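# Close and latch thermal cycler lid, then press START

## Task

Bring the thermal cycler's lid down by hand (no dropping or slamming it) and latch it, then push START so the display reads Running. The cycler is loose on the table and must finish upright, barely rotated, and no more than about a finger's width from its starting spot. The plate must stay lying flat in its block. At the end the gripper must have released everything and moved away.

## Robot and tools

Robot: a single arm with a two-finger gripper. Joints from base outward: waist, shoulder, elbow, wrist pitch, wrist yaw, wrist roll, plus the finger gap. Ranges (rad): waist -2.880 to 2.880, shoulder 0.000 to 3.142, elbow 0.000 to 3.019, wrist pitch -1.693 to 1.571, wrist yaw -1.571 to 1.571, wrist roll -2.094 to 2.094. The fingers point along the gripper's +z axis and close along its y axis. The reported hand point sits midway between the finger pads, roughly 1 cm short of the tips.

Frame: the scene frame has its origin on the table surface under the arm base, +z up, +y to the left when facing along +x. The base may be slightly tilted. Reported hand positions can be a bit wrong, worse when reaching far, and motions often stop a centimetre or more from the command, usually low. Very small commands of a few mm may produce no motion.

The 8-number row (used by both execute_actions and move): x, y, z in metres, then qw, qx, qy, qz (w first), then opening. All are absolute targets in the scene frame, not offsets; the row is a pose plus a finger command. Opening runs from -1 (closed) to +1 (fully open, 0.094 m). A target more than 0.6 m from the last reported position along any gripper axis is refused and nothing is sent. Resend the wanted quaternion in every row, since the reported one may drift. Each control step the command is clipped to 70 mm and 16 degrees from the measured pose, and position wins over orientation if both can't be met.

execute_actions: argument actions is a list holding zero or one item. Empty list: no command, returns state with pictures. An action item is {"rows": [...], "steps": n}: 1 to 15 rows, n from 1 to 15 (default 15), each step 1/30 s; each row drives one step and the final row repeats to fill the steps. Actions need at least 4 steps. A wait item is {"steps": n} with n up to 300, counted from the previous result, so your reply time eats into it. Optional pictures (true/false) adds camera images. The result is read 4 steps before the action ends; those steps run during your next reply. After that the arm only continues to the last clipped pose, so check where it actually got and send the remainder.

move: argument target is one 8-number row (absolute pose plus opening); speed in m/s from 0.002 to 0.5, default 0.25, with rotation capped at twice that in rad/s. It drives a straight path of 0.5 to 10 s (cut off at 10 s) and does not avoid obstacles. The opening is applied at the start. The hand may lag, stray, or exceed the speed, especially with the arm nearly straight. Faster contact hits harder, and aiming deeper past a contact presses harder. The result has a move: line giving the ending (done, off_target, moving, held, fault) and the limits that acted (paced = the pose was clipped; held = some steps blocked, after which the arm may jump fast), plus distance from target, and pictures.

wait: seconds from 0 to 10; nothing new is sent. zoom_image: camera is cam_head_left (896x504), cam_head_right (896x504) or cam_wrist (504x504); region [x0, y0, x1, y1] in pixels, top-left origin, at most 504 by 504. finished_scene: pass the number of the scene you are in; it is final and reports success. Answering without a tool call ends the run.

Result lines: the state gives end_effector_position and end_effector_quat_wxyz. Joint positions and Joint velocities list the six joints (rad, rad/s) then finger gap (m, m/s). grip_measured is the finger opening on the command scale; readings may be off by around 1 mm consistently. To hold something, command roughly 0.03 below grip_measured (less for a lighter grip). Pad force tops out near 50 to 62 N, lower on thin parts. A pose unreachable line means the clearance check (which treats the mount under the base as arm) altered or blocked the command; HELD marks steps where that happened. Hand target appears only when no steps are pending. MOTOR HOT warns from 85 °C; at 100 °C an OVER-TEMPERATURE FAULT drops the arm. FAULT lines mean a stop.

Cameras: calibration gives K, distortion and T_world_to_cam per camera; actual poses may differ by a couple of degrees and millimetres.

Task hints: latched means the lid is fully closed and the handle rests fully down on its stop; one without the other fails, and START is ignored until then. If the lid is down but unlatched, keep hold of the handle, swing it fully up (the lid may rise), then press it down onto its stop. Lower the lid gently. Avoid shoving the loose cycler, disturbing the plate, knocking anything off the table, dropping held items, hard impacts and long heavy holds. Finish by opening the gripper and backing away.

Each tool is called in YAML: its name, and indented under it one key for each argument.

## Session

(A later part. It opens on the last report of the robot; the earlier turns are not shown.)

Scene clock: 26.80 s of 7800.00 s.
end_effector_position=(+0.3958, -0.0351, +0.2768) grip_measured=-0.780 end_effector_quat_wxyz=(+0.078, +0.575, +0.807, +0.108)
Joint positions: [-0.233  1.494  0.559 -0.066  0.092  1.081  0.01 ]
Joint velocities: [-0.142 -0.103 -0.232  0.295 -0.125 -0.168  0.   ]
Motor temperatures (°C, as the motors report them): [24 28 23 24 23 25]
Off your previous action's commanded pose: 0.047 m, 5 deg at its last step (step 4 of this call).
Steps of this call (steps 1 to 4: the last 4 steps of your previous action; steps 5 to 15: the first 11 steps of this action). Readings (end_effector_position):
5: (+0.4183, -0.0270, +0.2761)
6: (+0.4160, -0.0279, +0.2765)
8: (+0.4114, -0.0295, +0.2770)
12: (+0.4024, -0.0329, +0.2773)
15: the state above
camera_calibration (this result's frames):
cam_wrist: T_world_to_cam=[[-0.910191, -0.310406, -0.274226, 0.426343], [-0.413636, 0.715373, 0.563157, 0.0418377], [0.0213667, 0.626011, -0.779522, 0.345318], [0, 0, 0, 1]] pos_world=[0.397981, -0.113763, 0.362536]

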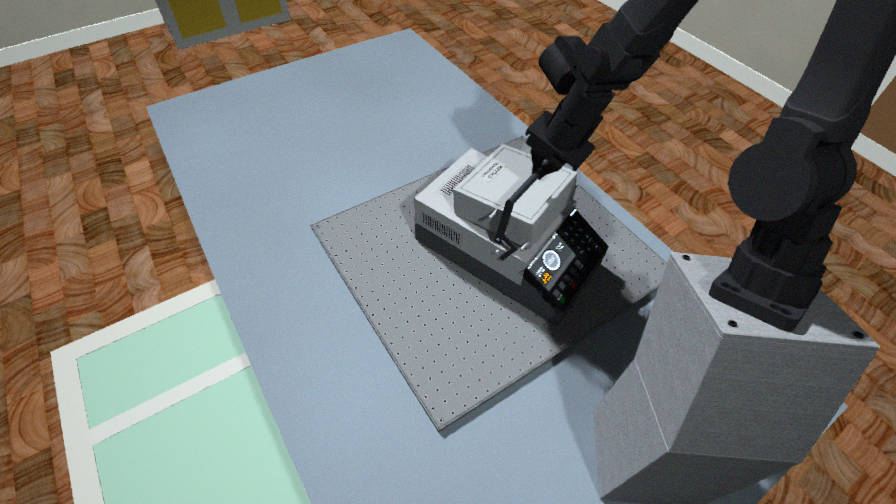

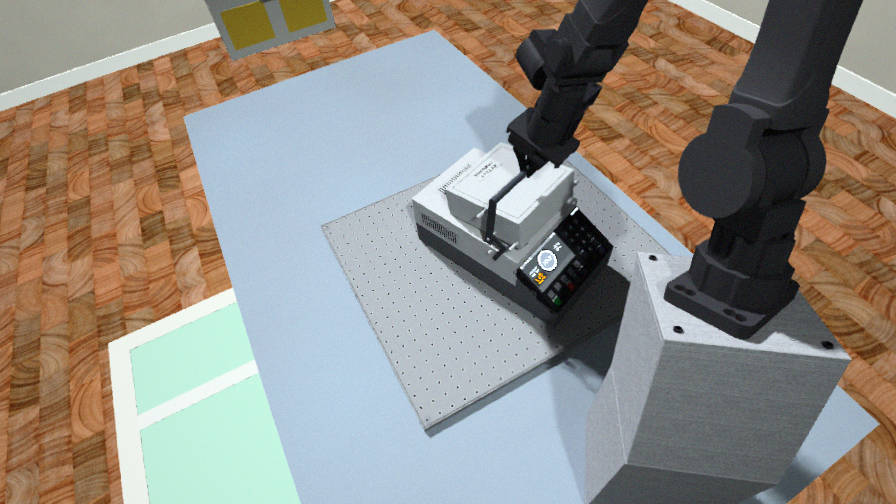

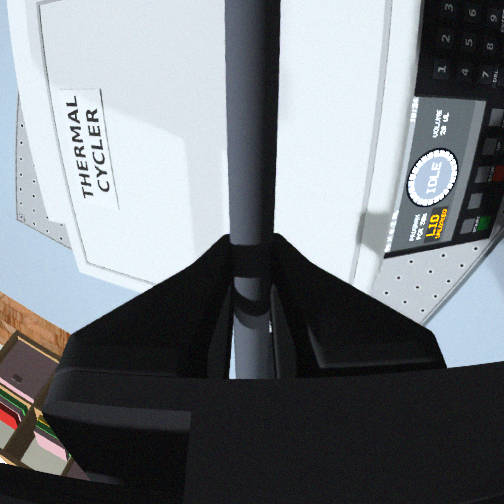

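execute_actions:
  actions:
    - {"rows":[[0.3375,-0.0547,0.258,0.051,0.579,0.811,0.071,-0.82],[0.3355,-0.0554,0.257,0.051,0.579,0.811,0.071,-0.82],[0.3335,-0.056,0.256,0.051,0.579,0.811,0.071,-0.82],[0.3315,-0.0568,0.255,0.051,0.579,0.811,0.071,-0.82],[0.3295,-0.0575,0.254,0.051,0.579,0.811,0.071,-0.82],[0.3275,-0.058,0.2525,0.051,0.579,0.811,0.071,-0.82],[0.3255,-0.0588,0.251,0.051,0.579,0.811,0.071,-0.82],[0.3235,-0.0595,0.2495,0.051,0.579,0.811,0.071,-0.82],[0.3215,-0.060,0.248,0.051,0.579,0.811,0.071,-0.82],[0.3195,-0.061,0.2465,0.051,0.579,0.811,0.071,-0.82],[0.318,-0.0615,0.245,0.051,0.579,0.811,0.071,-0.82],[0.3165,-0.062,0.243,0.051,0.579,0.811,0.071,-0.82],[0.315,-0.0625,0.241,0.051,0.579,0.811,0.071,-0.82],[0.3135,-0.063,0.239,0.051,0.579,0.811,0.071,-0.82],[0.312,-0.0635,0.237,0.051,0.579,0.811,0.071,-0.82]]}

execute_actions:
  actions:
    - {"rows":[[0.311,-0.064,0.235,0.051,0.579,0.811,0.071,-0.82],[0.310,-0.064,0.233,0.051,0.579,0.811,0.071,-0.82],[0.309,-0.0645,0.231,0.051,0.579,0.811,0.071,-0.82],[0.308,-0.065,0.229,0.051,0.579,0.811,0.071,-0.82],[0.307,-0.065,0.227,0.051,0.579,0.811,0.071,-0.82],[0.306,-0.0655,0.225,0.051,0.579,0.811,0.071,-0.82],[0.305,-0.066,0.223,0.051,0.579,0.811,0.071,-0.82],[0.304,-0.066,0.221,0.051,0.579,0.811,0.071,-0.82],[0.303,-0.0665,0.219,0.051,0.579,0.811,0.071,-0.82],[0.302,-0.067,0.217,0.051,0.579,0.811,0.071,-0.82],[0.302,-0.067,0.215,0.051,0.579,0.811,0.071,-0.82],[0.302,-0.067,0.213,0.051,0.579,0.811,0.071,-0.82],[0.302,-0.067,0.211,0.051,0.579,0.811,0.071,-0.82],[0.302,-0.067,0.209,0.051,0.579,0.811,0.071,-0.82],[0.302,-0.067,0.207,0.051,0.579,0.811,0.071,-0.82]]}
  pictures: true

Scene clock: 27.60 s of 7800.00 s.
end_effector_position=(+0.3707, -0.0446, +0.2703) grip_measured=-0.781 end_effector_quat_wxyz=(+0.089, +0.571, +0.807, +0.121)
Joint positions: [-0.285  1.483  0.475  0.04   0.048  1.027  0.01 ]
Joint velocities: [-0.151 -0.005 -0.164  0.227 -0.11  -0.095  0.   ]
Motor temperatures (°C, as the motors report them): [24 28 23 24 23 25]
Off your previous action's commanded pose: 0.053 m, 6 deg at its last step (step 4 of this call).
Steps of this call (steps 1 to 4: the last 4 steps of your previous action; steps 5 to 13: nothing new was sent; steps 14 to 24: the first 11 steps of this action). Readings (end_effector_position):
14: (+0.3824, -0.0400, +0.2743)
15: (+0.3826, -0.0400, +0.2744)
17: (+0.3819, -0.0404, +0.2741)
21: (+0.3770, -0.0421, +0.2724)
24: the state above

Scene clock: 28.10 s of 7800.00 s.
end_effector_position=(+0.3510, -0.0519, +0.2541) grip_measured=-0.782 end_effector_quat_wxyz=(+0.097, +0.568, +0.807, +0.126)
Joint positions: [-0.335  1.532  0.419  0.165  0.016  0.981  0.01 ]
Joint velocities: [-0.132  0.21  -0.09   0.247 -0.037 -0.081  0.   ]
Motor temperatures (°C, as the motors report them): [24 28 23 24 23 25]
Off your previous action's commanded pose: 0.064 m, 8 deg at its last step (step 4 of this call).
Steps of this call (steps 1 to 4: the last 4 steps of your previous action; steps 5 to 15: the first 11 steps of this action). Readings (end_effector_position):
5: (+0.3656, -0.0466, +0.2666)
6: (+0.3646, -0.0469, +0.2659)
8: (+0.3623, -0.0477, +0.2640)
12: (+0.3572, -0.0497, +0.2596)
15: the state above
camera_calibration (this result's frames):
cam_wrist: T_world_to_cam=[[-0.891307, -0.317974, -0.323208, 0.379556], [-0.449952, 0.70807, 0.544224, 0.0652721], [0.0558049, 0.630499, -0.774181, 0.325916], [0, 0, 0, 1]] pos_world=[0.349483, -0.131018, 0.339471]

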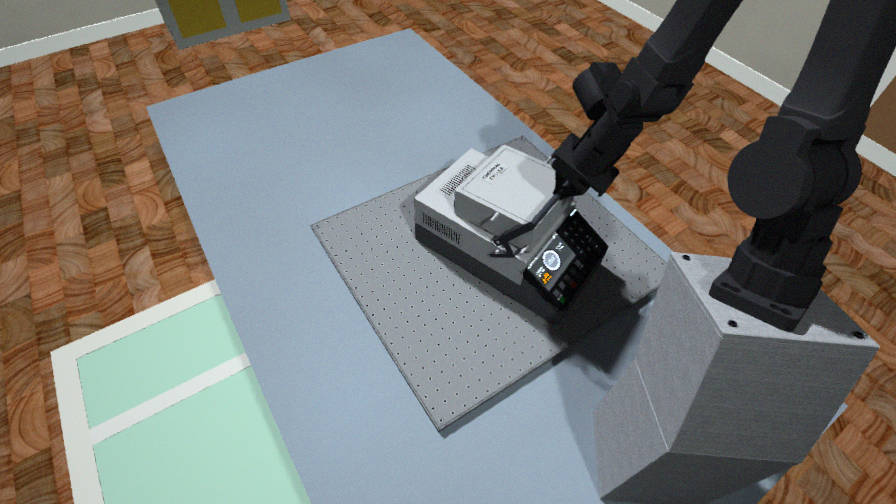

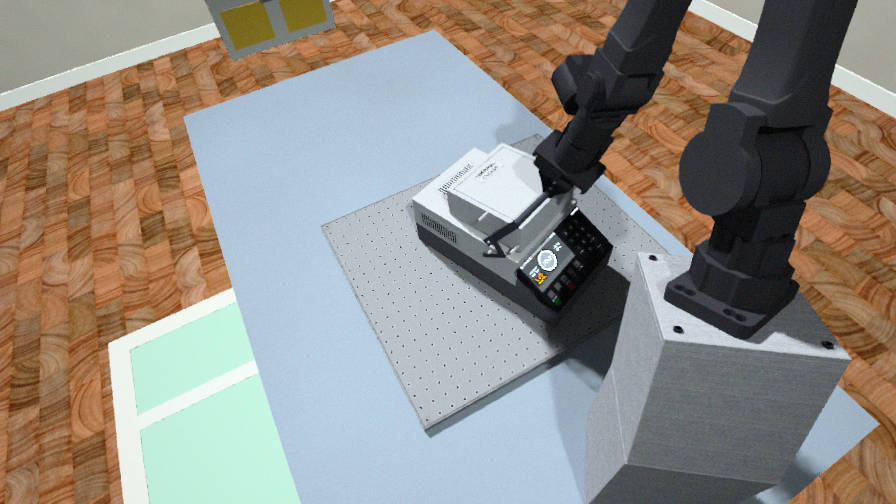

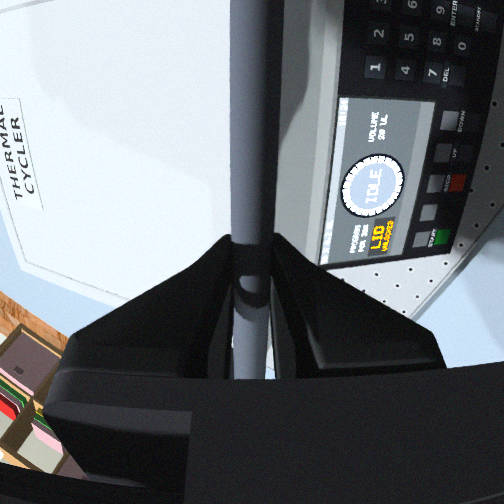

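Continue down, tilting to 15°.

execute_actions:
  actions:
    - {"rows":[[0.302,-0.067,0.205,0.053,0.579,0.811,0.074,-0.82],[0.302,-0.067,0.203,0.055,0.579,0.811,0.076,-0.82],[0.302,-0.067,0.201,0.057,0.578,0.81,0.079,-0.82],[0.302,-0.067,0.199,0.058,0.578,0.81,0.081,-0.82],[0.302,-0.067,0.197,0.060,0.578,0.81,0.084,-0.82],[0.302,-0.067,0.195,0.062,0.578,0.809,0.086,-0.82],[0.302,-0.067,0.193,0.064,0.578,0.809,0.089,-0.82],[0.302,-0.067,0.191,0.065,0.577,0.809,0.091,-0.82],[0.302,-0.067,0.189,0.067,0.577,0.808,0.094,-0.82],[0.302,-0.067,0.187,0.069,0.577,0.808,0.096,-0.82],[0.302,-0.067,0.185,0.071,0.577,0.808,0.099,-0.82],[0.302,-0.067,0.183,0.072,0.576,0.807,0.101,-0.82],[0.302,-0.067,0.181,0.074,0.576,0.807,0.104,-0.82],[0.302,-0.067,0.179,0.076,0.576,0.807,0.106,-0.82],[0.302,-0.067,0.177,0.076,0.576,0.807,0.106,-0.82]]}

execute_actions:
  actions:
    - {"rows":[[0.302,-0.067,0.1755,0.076,0.576,0.807,0.106,-0.82],[0.302,-0.067,0.174,0.076,0.576,0.807,0.106,-0.82],[0.302,-0.067,0.1725,0.076,0.576,0.807,0.106,-0.82],[0.302,-0.067,0.171,0.076,0.576,0.807,0.106,-0.82],[0.302,-0.067,0.170,0.076,0.576,0.807,0.106,-0.82],[0.302,-0.067,0.169,0.076,0.576,0.807,0.106,-0.82],[0.302,-0.067,0.168,0.076,0.576,0.807,0.106,-0.82]],"steps":15}
  pictures: true

Scene clock: 28.80 s of 7800.00 s.
end_effector_position=(+0.3170, -0.0644, +0.2036) grip_measured=-0.784 end_effector_quat_wxyz=(+0.085, +0.576, +0.805, +0.111)
Joint positions: [-0.423  1.743  0.397  0.367 -0.013  0.925  0.01 ]
Joint velocities: [-0.171  0.503  0.002  0.545 -0.183 -0.139 -0.001]
Motor temperatures (°C, as the motors report them): [24 28 23 24 23 25]
Off your previous action's commanded pose: 0.055 m, 7 deg at its last step (step 4 of this call).
Steps of this call (steps 1 to 4: the last 4 steps of your previous action; steps 5 to 10: nothing new was sent; steps 11 to 21: the first 11 steps of this action). Readings (end_effector_position):
11: (+0.3324, -0.0589, +0.2340)
12: (+0.3318, -0.0591, +0.2330)
14: (+0.3291, -0.0600, +0.2285)
18: (+0.3216, -0.0627, +0.2143)
21: the state above

Scene clock: 29.30 s of 7800.00 s.
end_effector_position=(+0.3128, -0.0662, +0.1866) grip_measured=-0.784 end_effector_quat_wxyz=(+0.096, +0.574, +0.804, +0.120)
Joint positions: [-0.449  1.836  0.395  0.487 -0.038  0.901  0.01 ]
Joint velocities: [ 0.005  0.005 -0.017  0.002  0.081 -0.051 -0.002]
Motor temperatures (°C, as the motors report them): [24 28 23 24 23 25]
Off your previous action's commanded pose: 0.019 m, 2 deg at its last step (step 4 of this call).
Steps of this call (steps 1 to 4: the last 4 steps of your previous action; steps 5 to 15: the first 11 steps of this action). Readings (end_effector_position):
5: (+0.3125, -0.0658, +0.1896)
6: (+0.3120, -0.0659, +0.1876)
8: (+0.3128, -0.0662, +0.1868)
12: (+0.3128, -0.0663, +0.1866)
15: the state above
camera_calibration (this result's frames):
cam_wrist: T_world_to_cam=[[-0.899164, -0.306269, -0.312575, 0.3204], [-0.433774, 0.718158, 0.54414, 0.0905507], [0.0578252, 0.624858, -0.778594, 0.284614], [0, 0, 0, 1]] pos_world=[0.310913, -0.144745, 0.272475]

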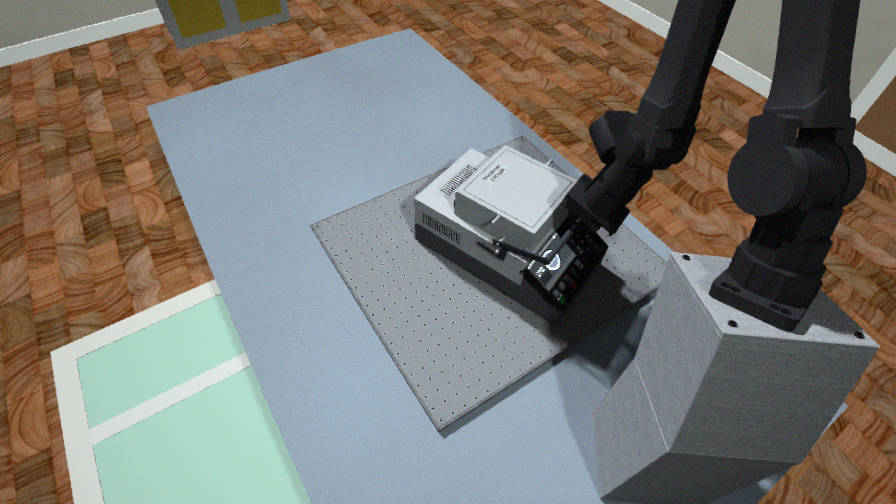

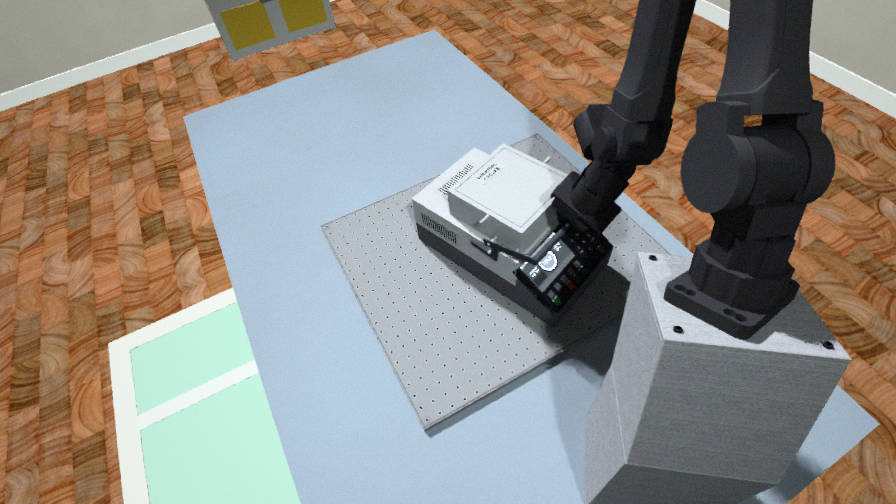

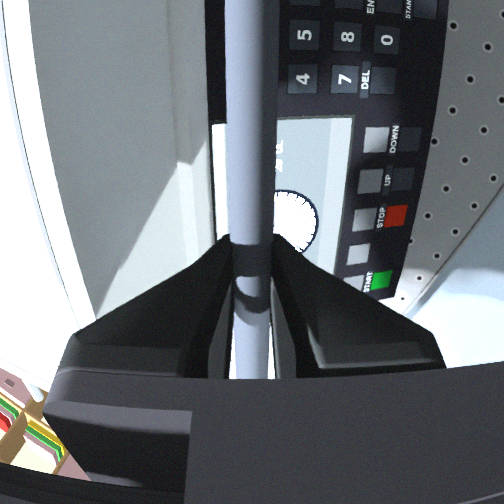

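execute_actions:
  actions:
    - {"rows":[[0.304,-0.067,0.172,0.08,0.576,0.806,0.11,-0.82],[0.306,-0.066,0.176,0.08,0.576,0.806,0.11,-0.82],[0.308,-0.066,0.180,0.08,0.576,0.806,0.11,-0.82],[0.308,-0.066,0.184,0.08,0.576,0.806,0.11,-0.82],[0.308,-0.066,0.186,0.08,0.576,0.806,0.11,-0.82],[0.308,-0.066,0.186,0.08,0.576,0.806,0.11,-0.78],[0.308,-0.066,0.187,0.08,0.576,0.806,0.11,-0.72],[0.308,-0.066,0.188,0.08,0.576,0.806,0.11,-0.6],[0.308,-0.066,0.188,0.08,0.576,0.806,0.11,-0.45]],"steps":12}

move:
  target: [0.288,-0.06,0.245,0.08,0.576,0.806,0.11,-0.45]
  speed: 0.15

move:
  target: [0.225,-0.02,0.20,0.101,0.572,0.802,0.142,-1]
  speed: 0.15

Scene clock: 29.87 s of 7800.00 s.
end_effector_position=(+0.3109, -0.0664, +0.1875) grip_measured=-0.654 end_effector_quat_wxyz=(+0.087, +0.575, +0.805, +0.115)
Joint positions: [-0.449  1.822  0.399  0.448 -0.035  0.901  0.016]
Joint velocities: [-0.005 -0.024  0.007 -0.227  0.168  0.022  0.104]
Motor temperatures (°C, as the motors report them): [24 28 23 24 23 25]
Off your previous action's commanded pose: 0.022 m, 3 deg at its last step (step 4 of this call).
Steps of this call (steps 1 to 4: the last 4 steps of your previous action; steps 5 to 9: nothing new was sent; steps 10 to 17: the first 8 steps of this action). Readings (end_effector_position):
10: (+0.3125, -0.0660, +0.1867)
11: (+0.3127, -0.0661, +0.1868)
13: (+0.3122, -0.0660, +0.1873)
17: the state above

Scene clock: 30.97 s of 7800.00 s.
end_effector_position=(+0.2908, -0.0642, +0.2465) grip_measured=-0.452 end_effector_quat_wxyz=(+0.087, +0.577, +0.805, +0.111)
Joint positions: [-0.427  1.528  0.293  0.259 -0.014  0.921  0.026]
Joint velocities: [-0.005 -0.005 -0.022 -0.007 -0.051  0.037 -0.001]
Motor temperatures (°C, as the motors report them): [24 28 23 24 23 25]
Hand target: +0.288, -0.060, +0.246; +0.080, +0.576, +0.806, +0.110
Off your previous action's commanded pose: 0.001 m, 0 deg at its last step (step 4 of this call).
Off the commanded pose: 0.005 m, 1 deg.
Kept back: nothing.
move: done
camera_calibration (this result's frames):
cam_wrist: T_world_to_cam=[[-0.907495, -0.305245, -0.28858, 0.316502], [-0.418242, 0.720474, 0.553164, 0.0404222], [0.0390642, 0.62269, -0.781493, 0.337289], [0, 0, 0, 1]] pos_world=[0.290955, -0.142539, 0.332566]

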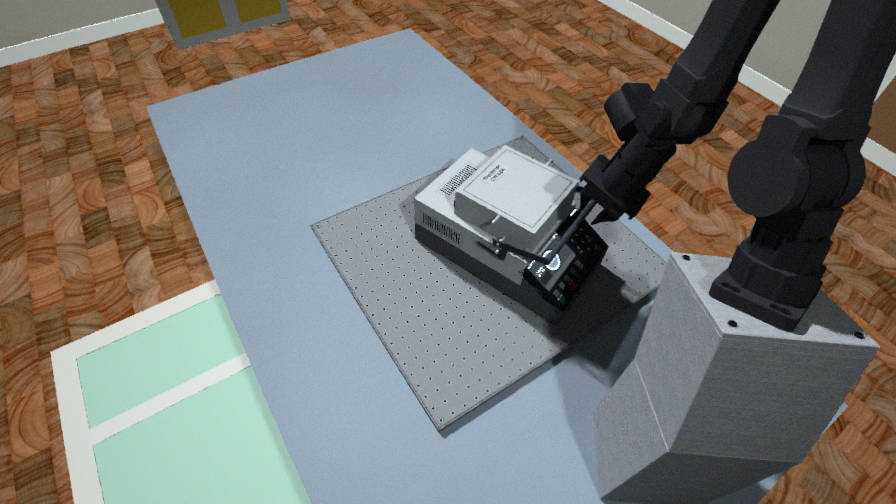

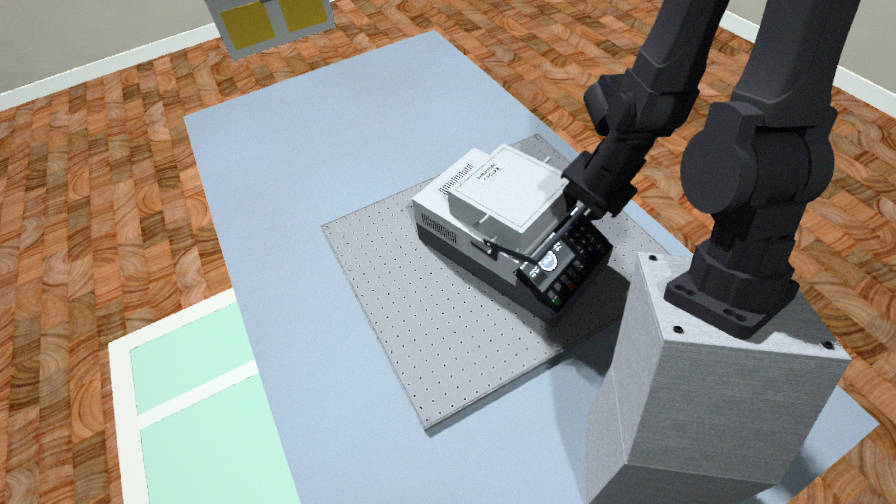

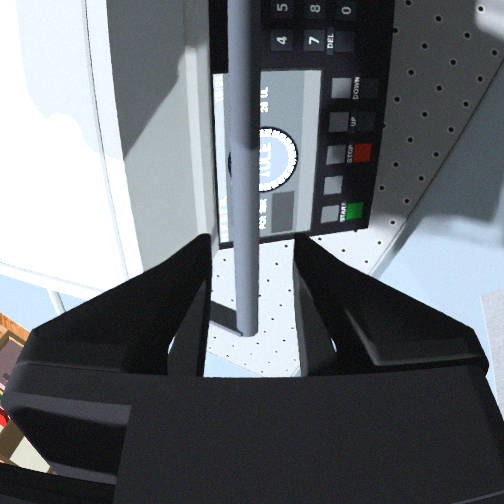

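Scene clock: 32.13 s of 7800.00 s.
end_effector_position=(+0.2355, -0.0258, +0.1896) grip_measured=-0.995 end_effector_quat_wxyz=(+0.110, +0.574, +0.799, +0.140)
Joint positions: [-0.405  2.086  0.196  0.977 -0.042  0.943  0.   ]
Joint velocities: [ 0.005  0.005 -0.007  0.007 -0.022 -0.051  0.   ]
Motor temperatures (°C, as the motors report them): [24 27 23 24 23 25]
Hand target: +0.225, -0.019, +0.196; +0.101, +0.572, +0.802, +0.142
Off the commanded pose: 0.016 m, 1 deg.
Kept back: nothing.
move: off_target
camera_calibration (this result's frames):
cam_wrist: T_world_to_cam=[[-0.884702, -0.297208, -0.359123, 0.269853], [-0.456243, 0.710098, 0.536286, 0.0329152], [0.095624, 0.638301, -0.763825, 0.25478], [0, 0, 0, 1]] pos_world=[0.229394, -0.105797, 0.273866]

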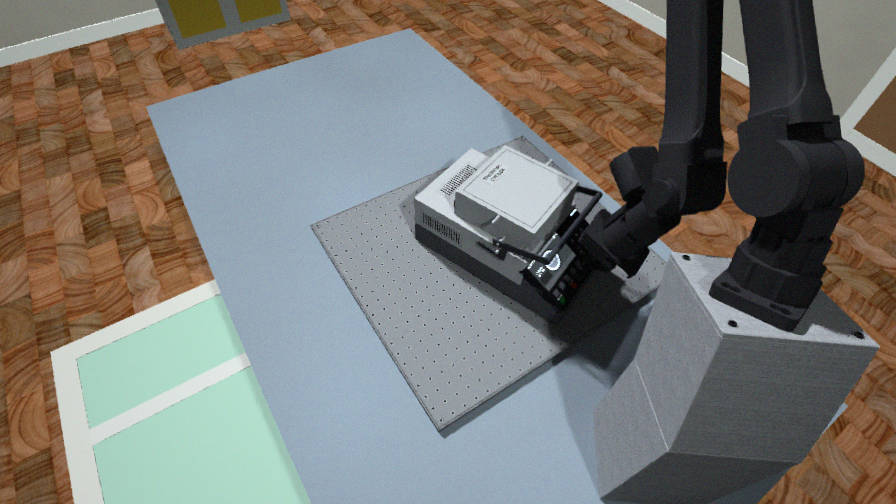

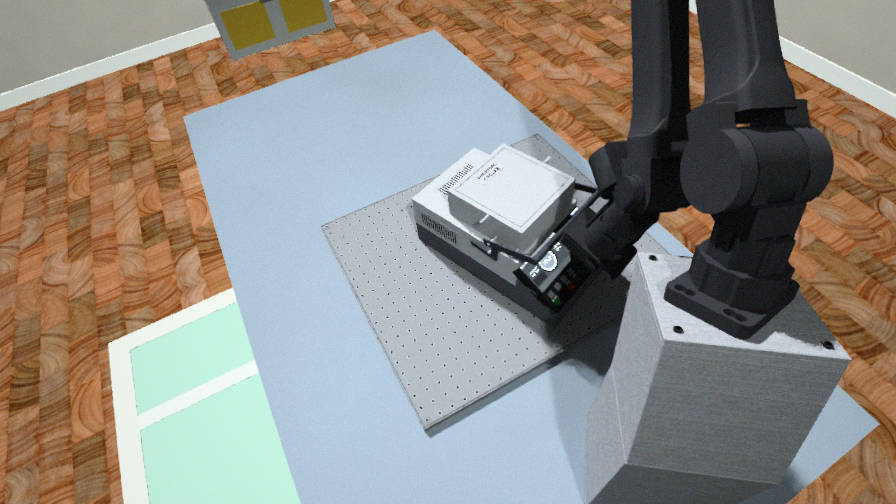

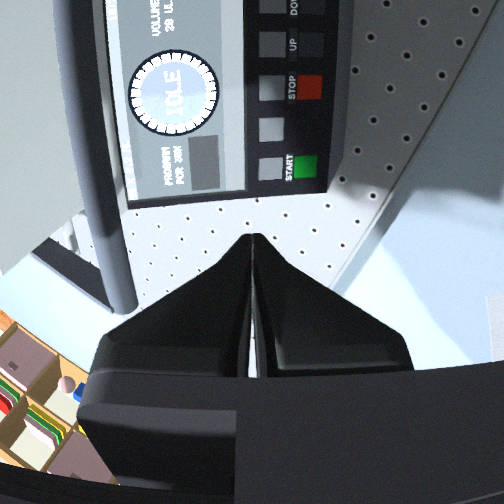

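move:
  target: [0.225,-0.016,0.130,0.101,0.572,0.802,0.142,-1]
  speed: 0.08

Scene clock: 33.43 s of 7800.00 s.
end_effector_position=(+0.2234, -0.0123, +0.1303) grip_measured=-0.995 end_effector_quat_wxyz=(+0.096, +0.571, +0.803, +0.141)
Joint positions: [-0.414  2.386  0.312  1.133 -0.06   0.929  0.   ]
Joint velocities: [-0.015  0.005  0.002  0.002  0.007 -0.066  0.001]
Motor temperatures (°C, as the motors report them): [24 27 23 24 23 25]
Hand target: +0.225, -0.016, +0.129; +0.101, +0.572, +0.802, +0.141
Off the commanded pose: 0.004 m, 1 deg.
Kept back: nothing.
move: done
camera_calibration (this result's frames):
cam_wrist: T_world_to_cam=[[-0.887915, -0.303679, -0.345523, 0.240748], [-0.454547, 0.6946, 0.557601, 0.0463125], [0.0706685, 0.652158, -0.754782, 0.206633], [0, 0, 0, 1]] pos_world=[0.220212, -0.0938161, 0.213323]

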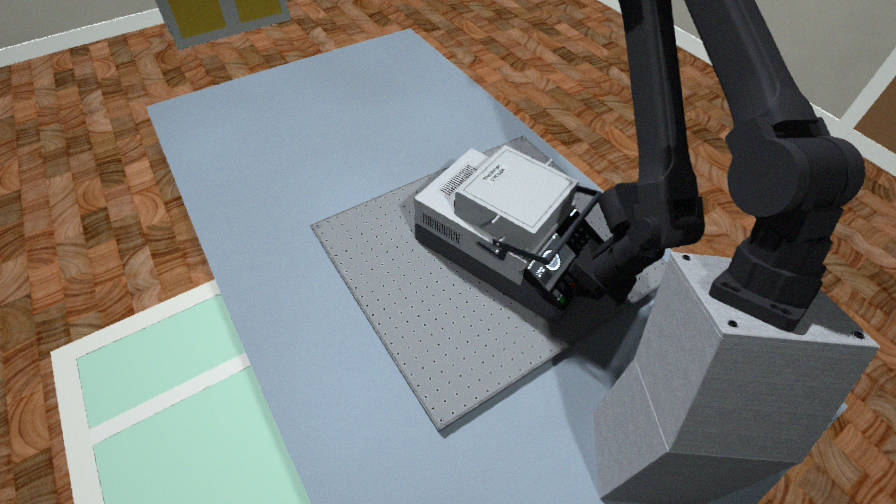

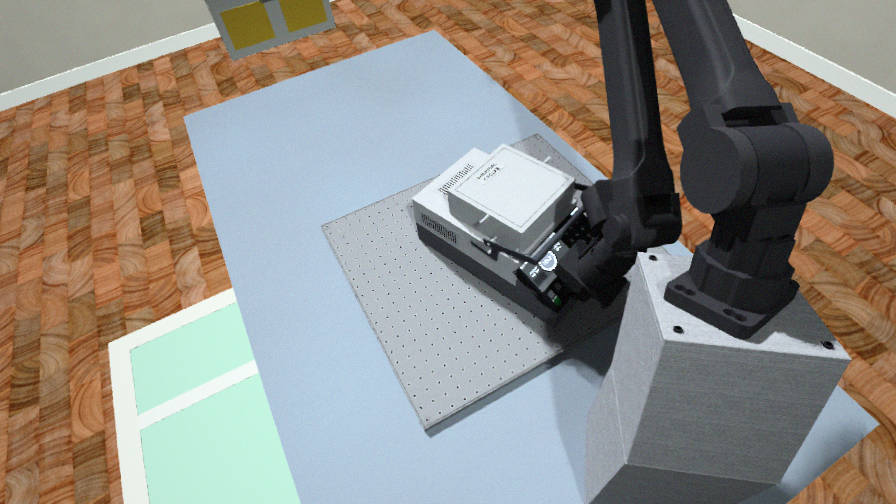

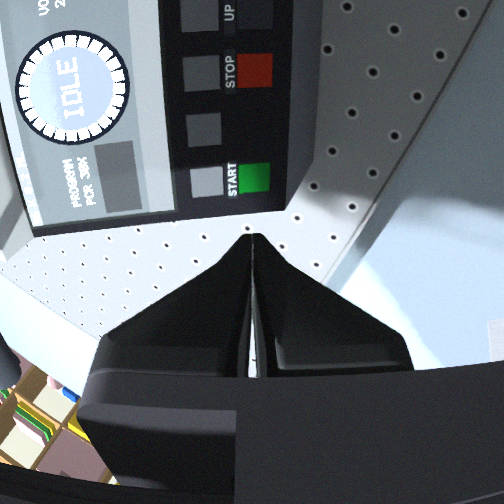

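move:
  target: [0.236,-0.0205,0.104,0.101,0.572,0.802,0.142,-1]
  speed: 0.05

Scene clock: 34.60 s of 7800.00 s.
end_effector_position=(+0.2415, -0.0194, +0.1078) grip_measured=-0.995 end_effector_quat_wxyz=(+0.107, +0.570, +0.801, +0.145)
Joint positions: [-0.436  2.415  0.386  1.112 -0.074  0.912  0.   ]
Joint velocities: [-0.015  0.005 -0.002  0.002  0.022  0.007 -0.   ]
Motor temperatures (°C, as the motors report them): [24 27 23 24 23 25]
Hand target: +0.236, -0.021, +0.104; +0.101, +0.572, +0.802, +0.142
Off the commanded pose: 0.007 m, 1 deg.
Kept back: nothing.
move: done
camera_calibration (this result's frames):
cam_wrist: T_world_to_cam=[[-0.880794, -0.302471, -0.3643, 0.247186], [-0.464653, 0.700166, 0.542093, 0.0762819], [0.0911028, 0.646745, -0.757245, 0.188203], [0, 0, 0, 1]] pos_world=[0.236018, -0.100363, 0.191214]

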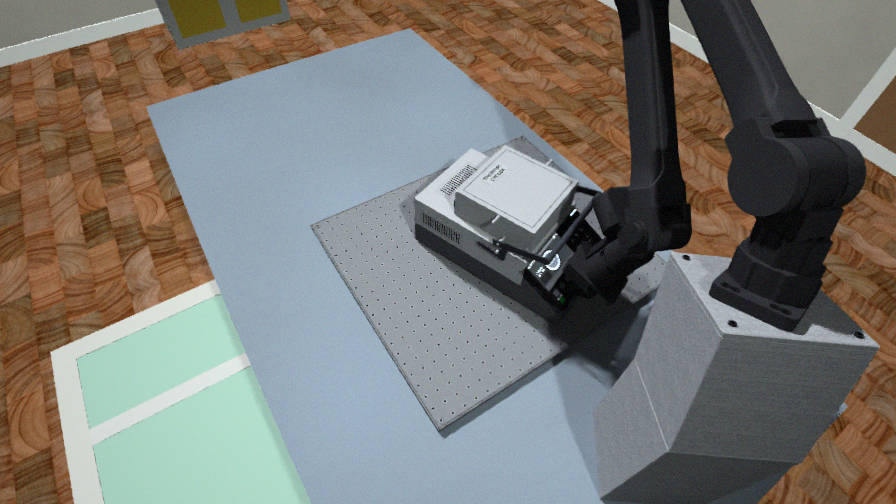

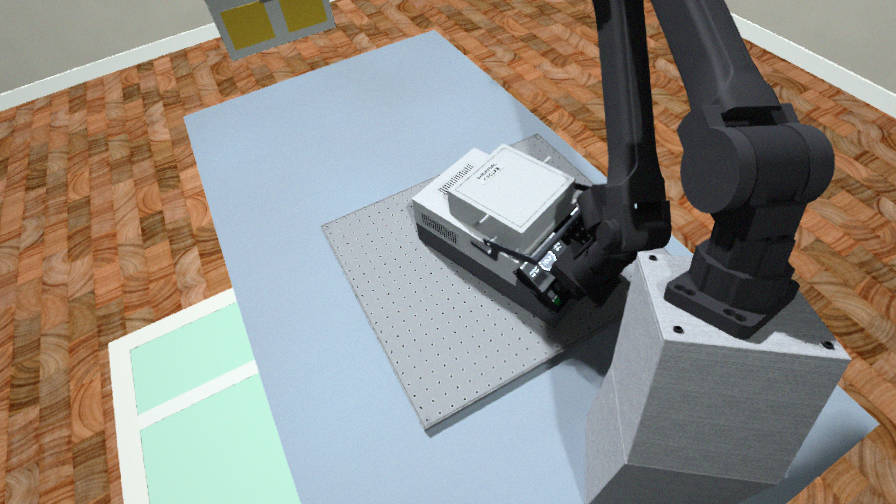

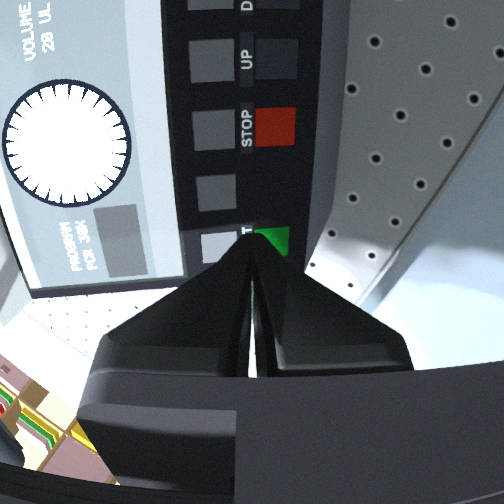

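execute_actions:
  actions:
    - {"rows":[[0.235,-0.020,0.104,0.101,0.572,0.802,0.142,-1],[0.234,-0.019,0.1035,0.101,0.572,0.802,0.142,-1],[0.233,-0.018,0.103,0.101,0.572,0.802,0.142,-1],[0.232,-0.017,0.1025,0.101,0.572,0.802,0.142,-1],[0.231,-0.016,0.102,0.101,0.572,0.802,0.142,-1],[0.230,-0.015,0.102,0.101,0.572,0.802,0.142,-1]],"steps":15}
  pictures: true

Scene clock: 35.10 s of 7800.00 s.
end_effector_position=(+0.2288, -0.0145, +0.1022) grip_measured=-0.995 end_effector_quat_wxyz=(+0.097, +0.571, +0.803, +0.142)
Joint positions: [-0.436  2.459  0.386  1.133 -0.074  0.911  0.   ]
Joint velocities: [-0.005  0.024 -0.012  0.017 -0.007  0.051 -0.001]
Motor temperatures (°C, as the motors report them): [24 27 23 24 23 25]
Steps of this call (steps 1 to 4: nothing new was sent; steps 5 to 15: the first 11 steps of this action). Readings (end_effector_position):
5: (+0.2414, -0.0194, +0.1077)
6: (+0.2409, -0.0192, +0.1075)
8: (+0.2388, -0.0184, +0.1066)
12: (+0.2319, -0.0157, +0.1034)
15: the state above
camera_calibration (this result's frames):
cam_wrist: T_world_to_cam=[[-0.887238, -0.303214, -0.347663, 0.235239], [-0.45553, 0.694803, 0.556544, 0.0662729], [0.0728058, 0.652158, -0.754579, 0.18591], [0, 0, 0, 1]] pos_world=[0.225367, -0.0959619, 0.185184]

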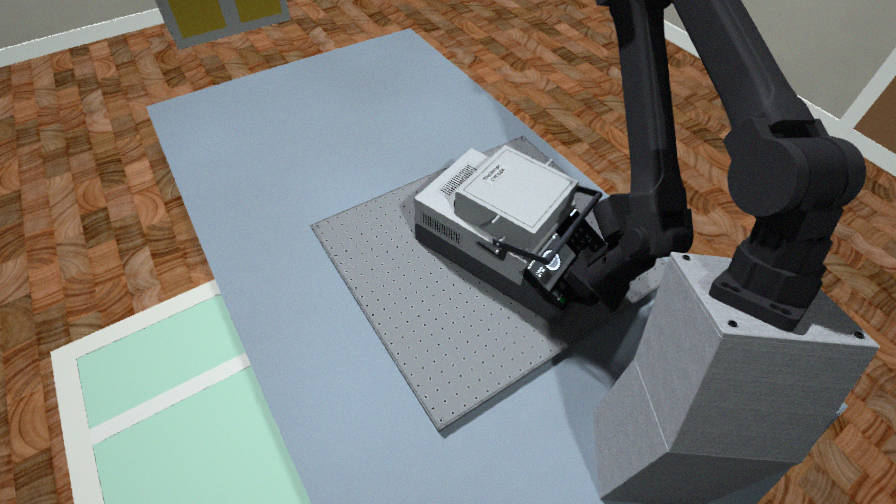

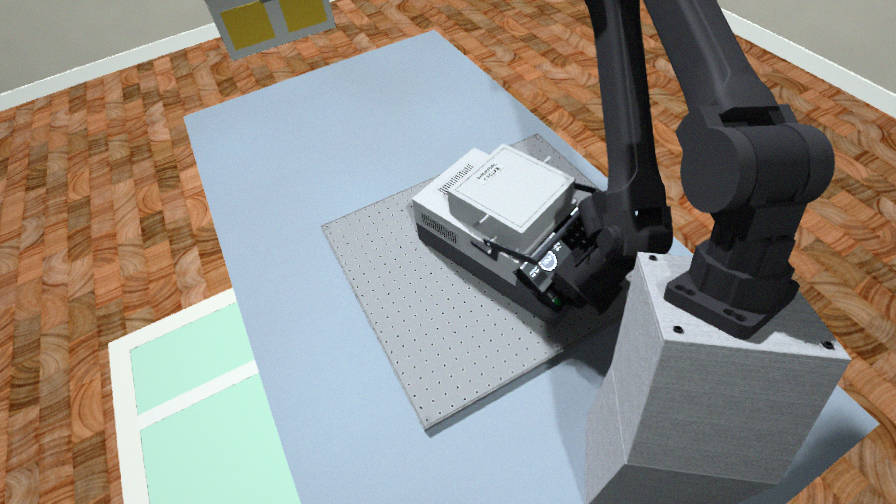

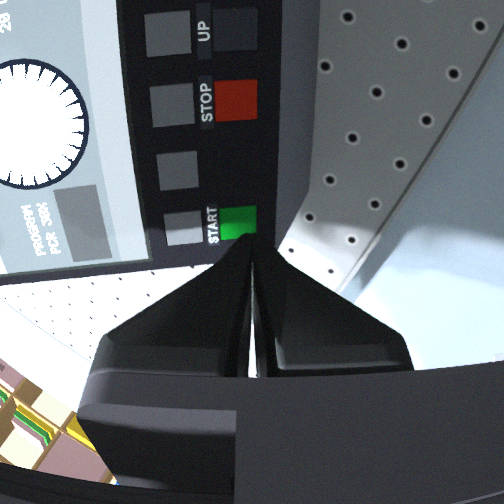

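execute_actions:
  actions:
    - {"rows":[[0.231,-0.015,0.101,0.101,0.572,0.802,0.142,-1],[0.232,-0.015,0.100,0.101,0.572,0.802,0.142,-1],[0.233,-0.015,0.099,0.101,0.572,0.802,0.142,-1],[0.234,-0.015,0.098,0.101,0.572,0.802,0.142,-1],[0.235,-0.015,0.097,0.101,0.572,0.802,0.142,-1],[0.236,-0.015,0.096,0.101,0.572,0.802,0.142,-1],[0.237,-0.015,0.095,0.101,0.572,0.802,0.142,-1],[0.238,-0.015,0.094,0.101,0.572,0.802,0.142,-1]],"steps":15}
  pictures: true

Scene clock: 35.70 s of 7800.00 s.
end_effector_position=(+0.2391, -0.0172, +0.0958) grip_measured=-0.995 end_effector_quat_wxyz=(+0.105, +0.571, +0.802, +0.144)
Joint positions: [-0.436  2.459  0.412  1.125 -0.072  0.912  0.   ]
Joint velocities: [-0.005  0.005  0.032 -0.027 -0.037  0.051  0.001]
Motor temperatures (°C, as the motors report them): [24 27 23 24 23 25]
Off your previous action's commanded pose: 0.001 m, 0 deg at its last step (step 4 of this call).
Steps of this call (steps 1 to 4: the last 4 steps of your previous action; steps 5 to 7: nothing new was sent; steps 8 to 18: the first 11 steps of this action). Readings (end_effector_position):
8: (+0.2293, -0.0147, +0.1023)
9: (+0.2293, -0.0147, +0.1023)
11: (+0.2308, -0.0150, +0.1017)
15: (+0.2361, -0.0165, +0.0979)
18: the state above
camera_calibration (this result's frames):
cam_wrist: T_world_to_cam=[[-0.882899, -0.302335, -0.359281, 0.241379], [-0.461458, 0.7002, 0.544772, 0.0790667], [0.086865, 0.646771, -0.757721, 0.178914], [0, 0, 0, 1]] pos_world=[0.234058, -0.0981016, 0.179216]

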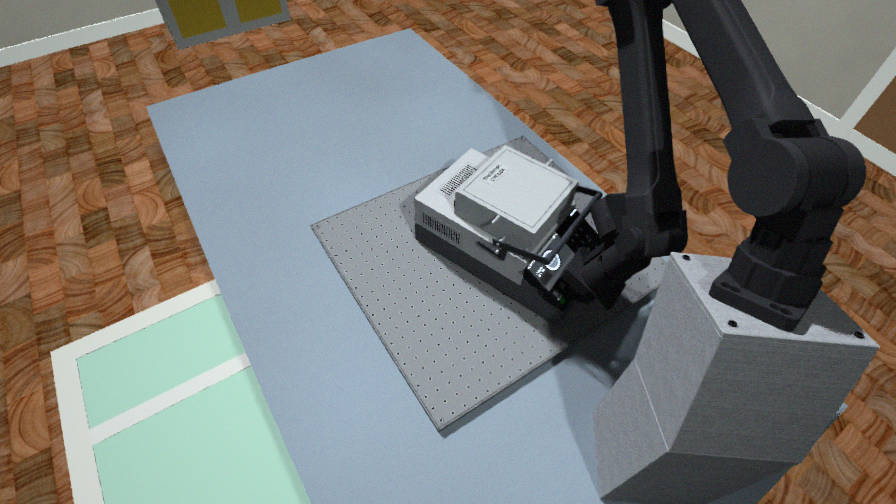

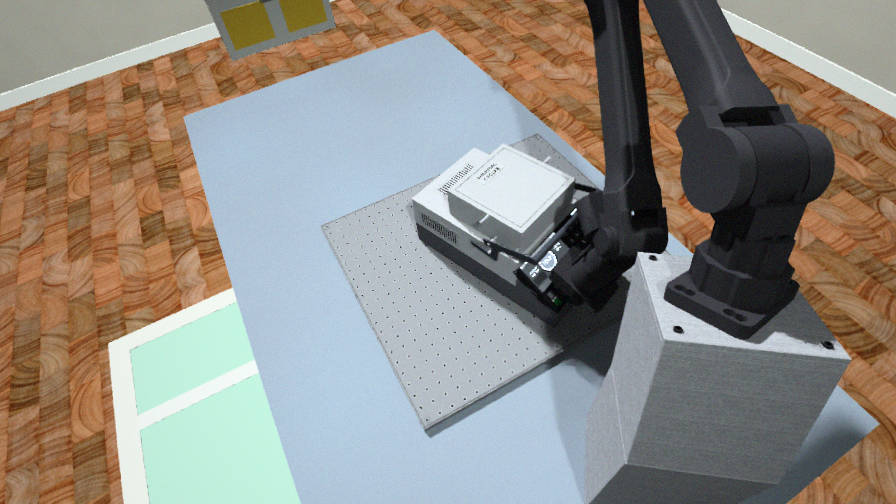

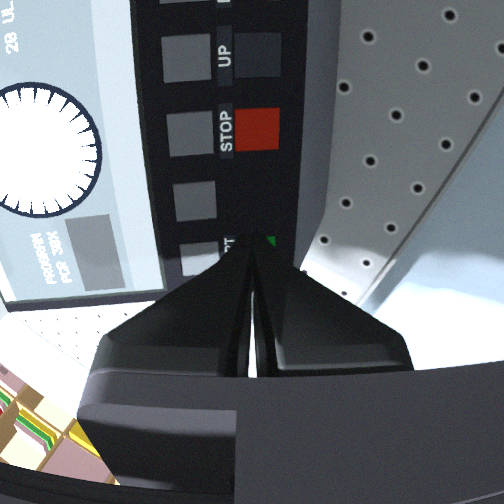

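execute_actions:
  actions:
    - {"rows":[[0.238,-0.014,0.093,0.101,0.572,0.802,0.142,-1],[0.2385,-0.013,0.092,0.101,0.572,0.802,0.142,-1],[0.239,-0.012,0.091,0.101,0.572,0.802,0.142,-1],[0.239,-0.011,0.090,0.101,0.572,0.802,0.142,-1],[0.2395,-0.011,0.089,0.101,0.572,0.802,0.142,-1],[0.240,-0.011,0.088,0.101,0.572,0.802,0.142,-1],[0.240,-0.011,0.087,0.101,0.572,0.802,0.142,-1],[0.2405,-0.011,0.086,0.101,0.572,0.802,0.142,-1],[0.241,-0.011,0.085,0.101,0.572,0.802,0.142,-1]],"steps":15}
  pictures: true

Scene clock: 36.30 s of 7800.00 s.
end_effector_position=(+0.2433, -0.0162, +0.0898) grip_measured=-0.995 end_effector_quat_wxyz=(+0.108, +0.572, +0.800, +0.142)
Joint positions: [-0.427  2.471  0.431  1.123 -0.062  0.923  0.   ]
Joint velocities: [-0.005 -0.015 -0.012  0.012  0.037  0.022  0.   ]
Motor temperatures (°C, as the motors report them): [24 27 23 24 23 25]
Off your previous action's commanded pose: 0.003 m, 0 deg at its last step (step 4 of this call).
Steps of this call (steps 1 to 4: the last 4 steps of your previous action; steps 5 to 7: nothing new was sent; steps 8 to 18: the first 11 steps of this action). Readings (end_effector_position):
8: (+0.2388, -0.0172, +0.0955)
9: (+0.2389, -0.0177, +0.0953)
11: (+0.2399, -0.0182, +0.0945)
15: (+0.2432, -0.0165, +0.0909)
18: the state above
camera_calibration (this result's frames):
cam_wrist: T_world_to_cam=[[-0.883563, -0.299006, -0.360432, 0.24355], [-0.459097, 0.704962, 0.540609, 0.0834301], [0.092446, 0.643136, -0.760151, 0.17215], [0, 0, 0, 1]] pos_world=[0.23758, -0.096708, 0.17354]

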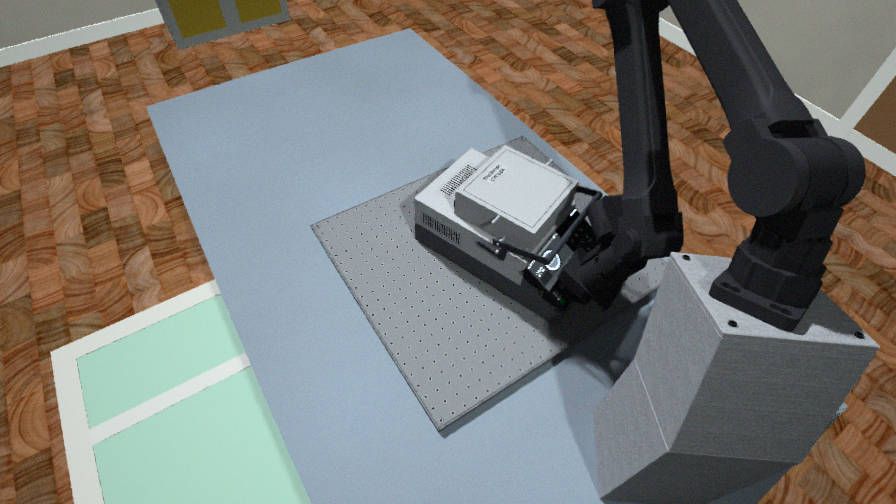

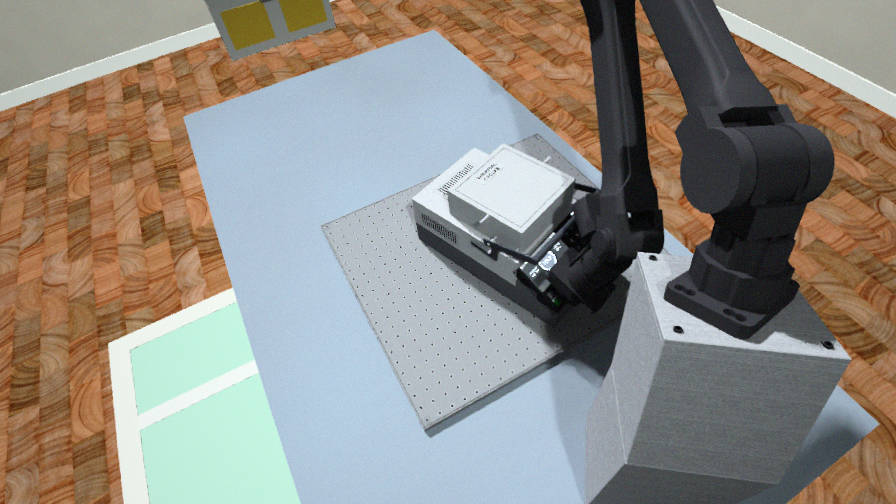

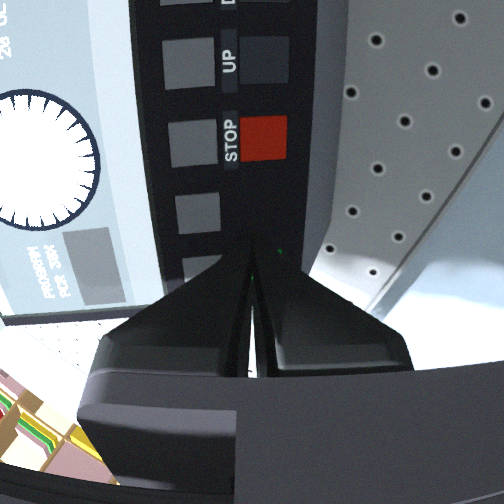

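execute_actions:
  actions:
    - {"rows":[[0.240,-0.011,0.088,0.101,0.572,0.802,0.142,-1],[0.238,-0.011,0.091,0.101,0.572,0.802,0.142,-1],[0.236,-0.011,0.094,0.101,0.572,0.802,0.142,-1],[0.234,-0.011,0.097,0.101,0.572,0.802,0.142,-1],[0.232,-0.010,0.099,0.101,0.572,0.802,0.142,-1],[0.231,-0.009,0.100,0.101,0.572,0.802,0.142,-1],[0.230,-0.008,0.100,0.101,0.572,0.802,0.142,-1]],"steps":15}
  pictures: true

Scene clock: 36.83 s of 7800.00 s.
end_effector_position=(+0.2476, -0.0164, +0.0924) grip_measured=-0.995 end_effector_quat_wxyz=(+0.118, +0.572, +0.799, +0.145)
Joint positions: [-0.421  2.471  0.428  1.147 -0.058  0.928  0.   ]
Joint velocities: [ 0.015  0.005 -0.017  0.007 -0.037 -0.007  0.   ]
Motor temperatures (°C, as the motors report them): [24 27 23 24 23 25]
Off your previous action's commanded pose: 0.007 m, 1 deg at its last step (step 4 of this call).
Steps of this call (steps 1 to 4: the last 4 steps of your previous action; step 5: nothing new was sent; steps 6 to 16: the first 11 steps of this action). Readings (end_effector_position):
6: (+0.2433, -0.0162, +0.0898)
7: (+0.2433, -0.0162, +0.0898)
9: (+0.2433, -0.0162, +0.0899)
13: (+0.2459, -0.0171, +0.0917)
16: the state above
camera_calibration (this result's frames):
cam_wrist: T_world_to_cam=[[-0.877339, -0.298077, -0.376067, 0.248124], [-0.467131, 0.709883, 0.527119, 0.0874942], [0.109841, 0.638135, -0.762049, 0.169671], [0, 0, 0, 1]] pos_world=[0.239924, -0.0964233, 0.176489]

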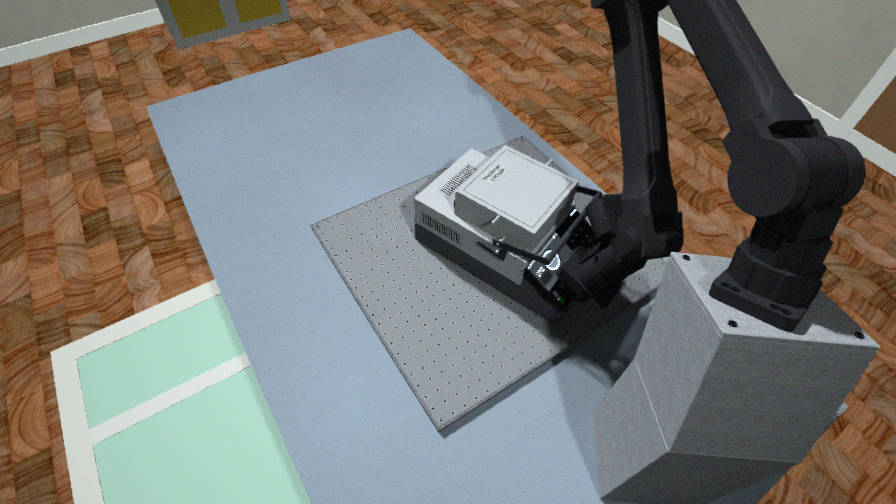

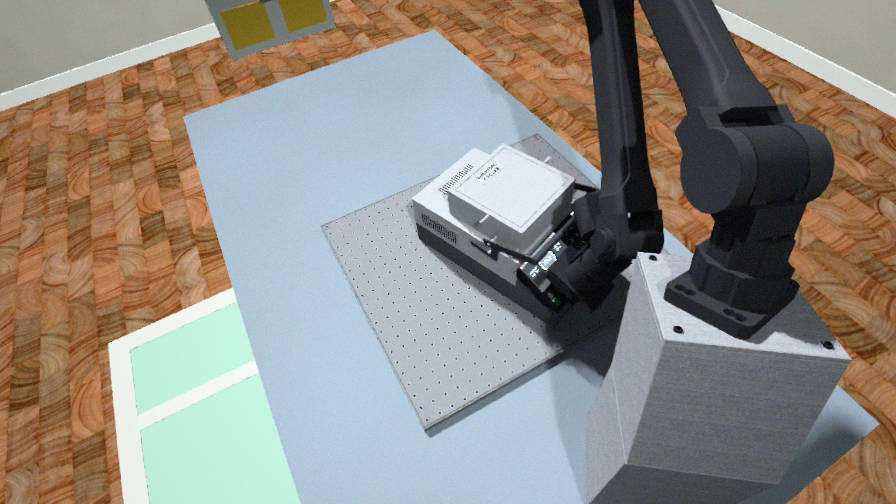

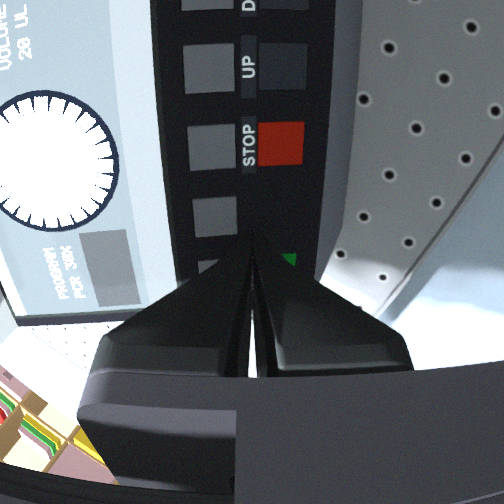

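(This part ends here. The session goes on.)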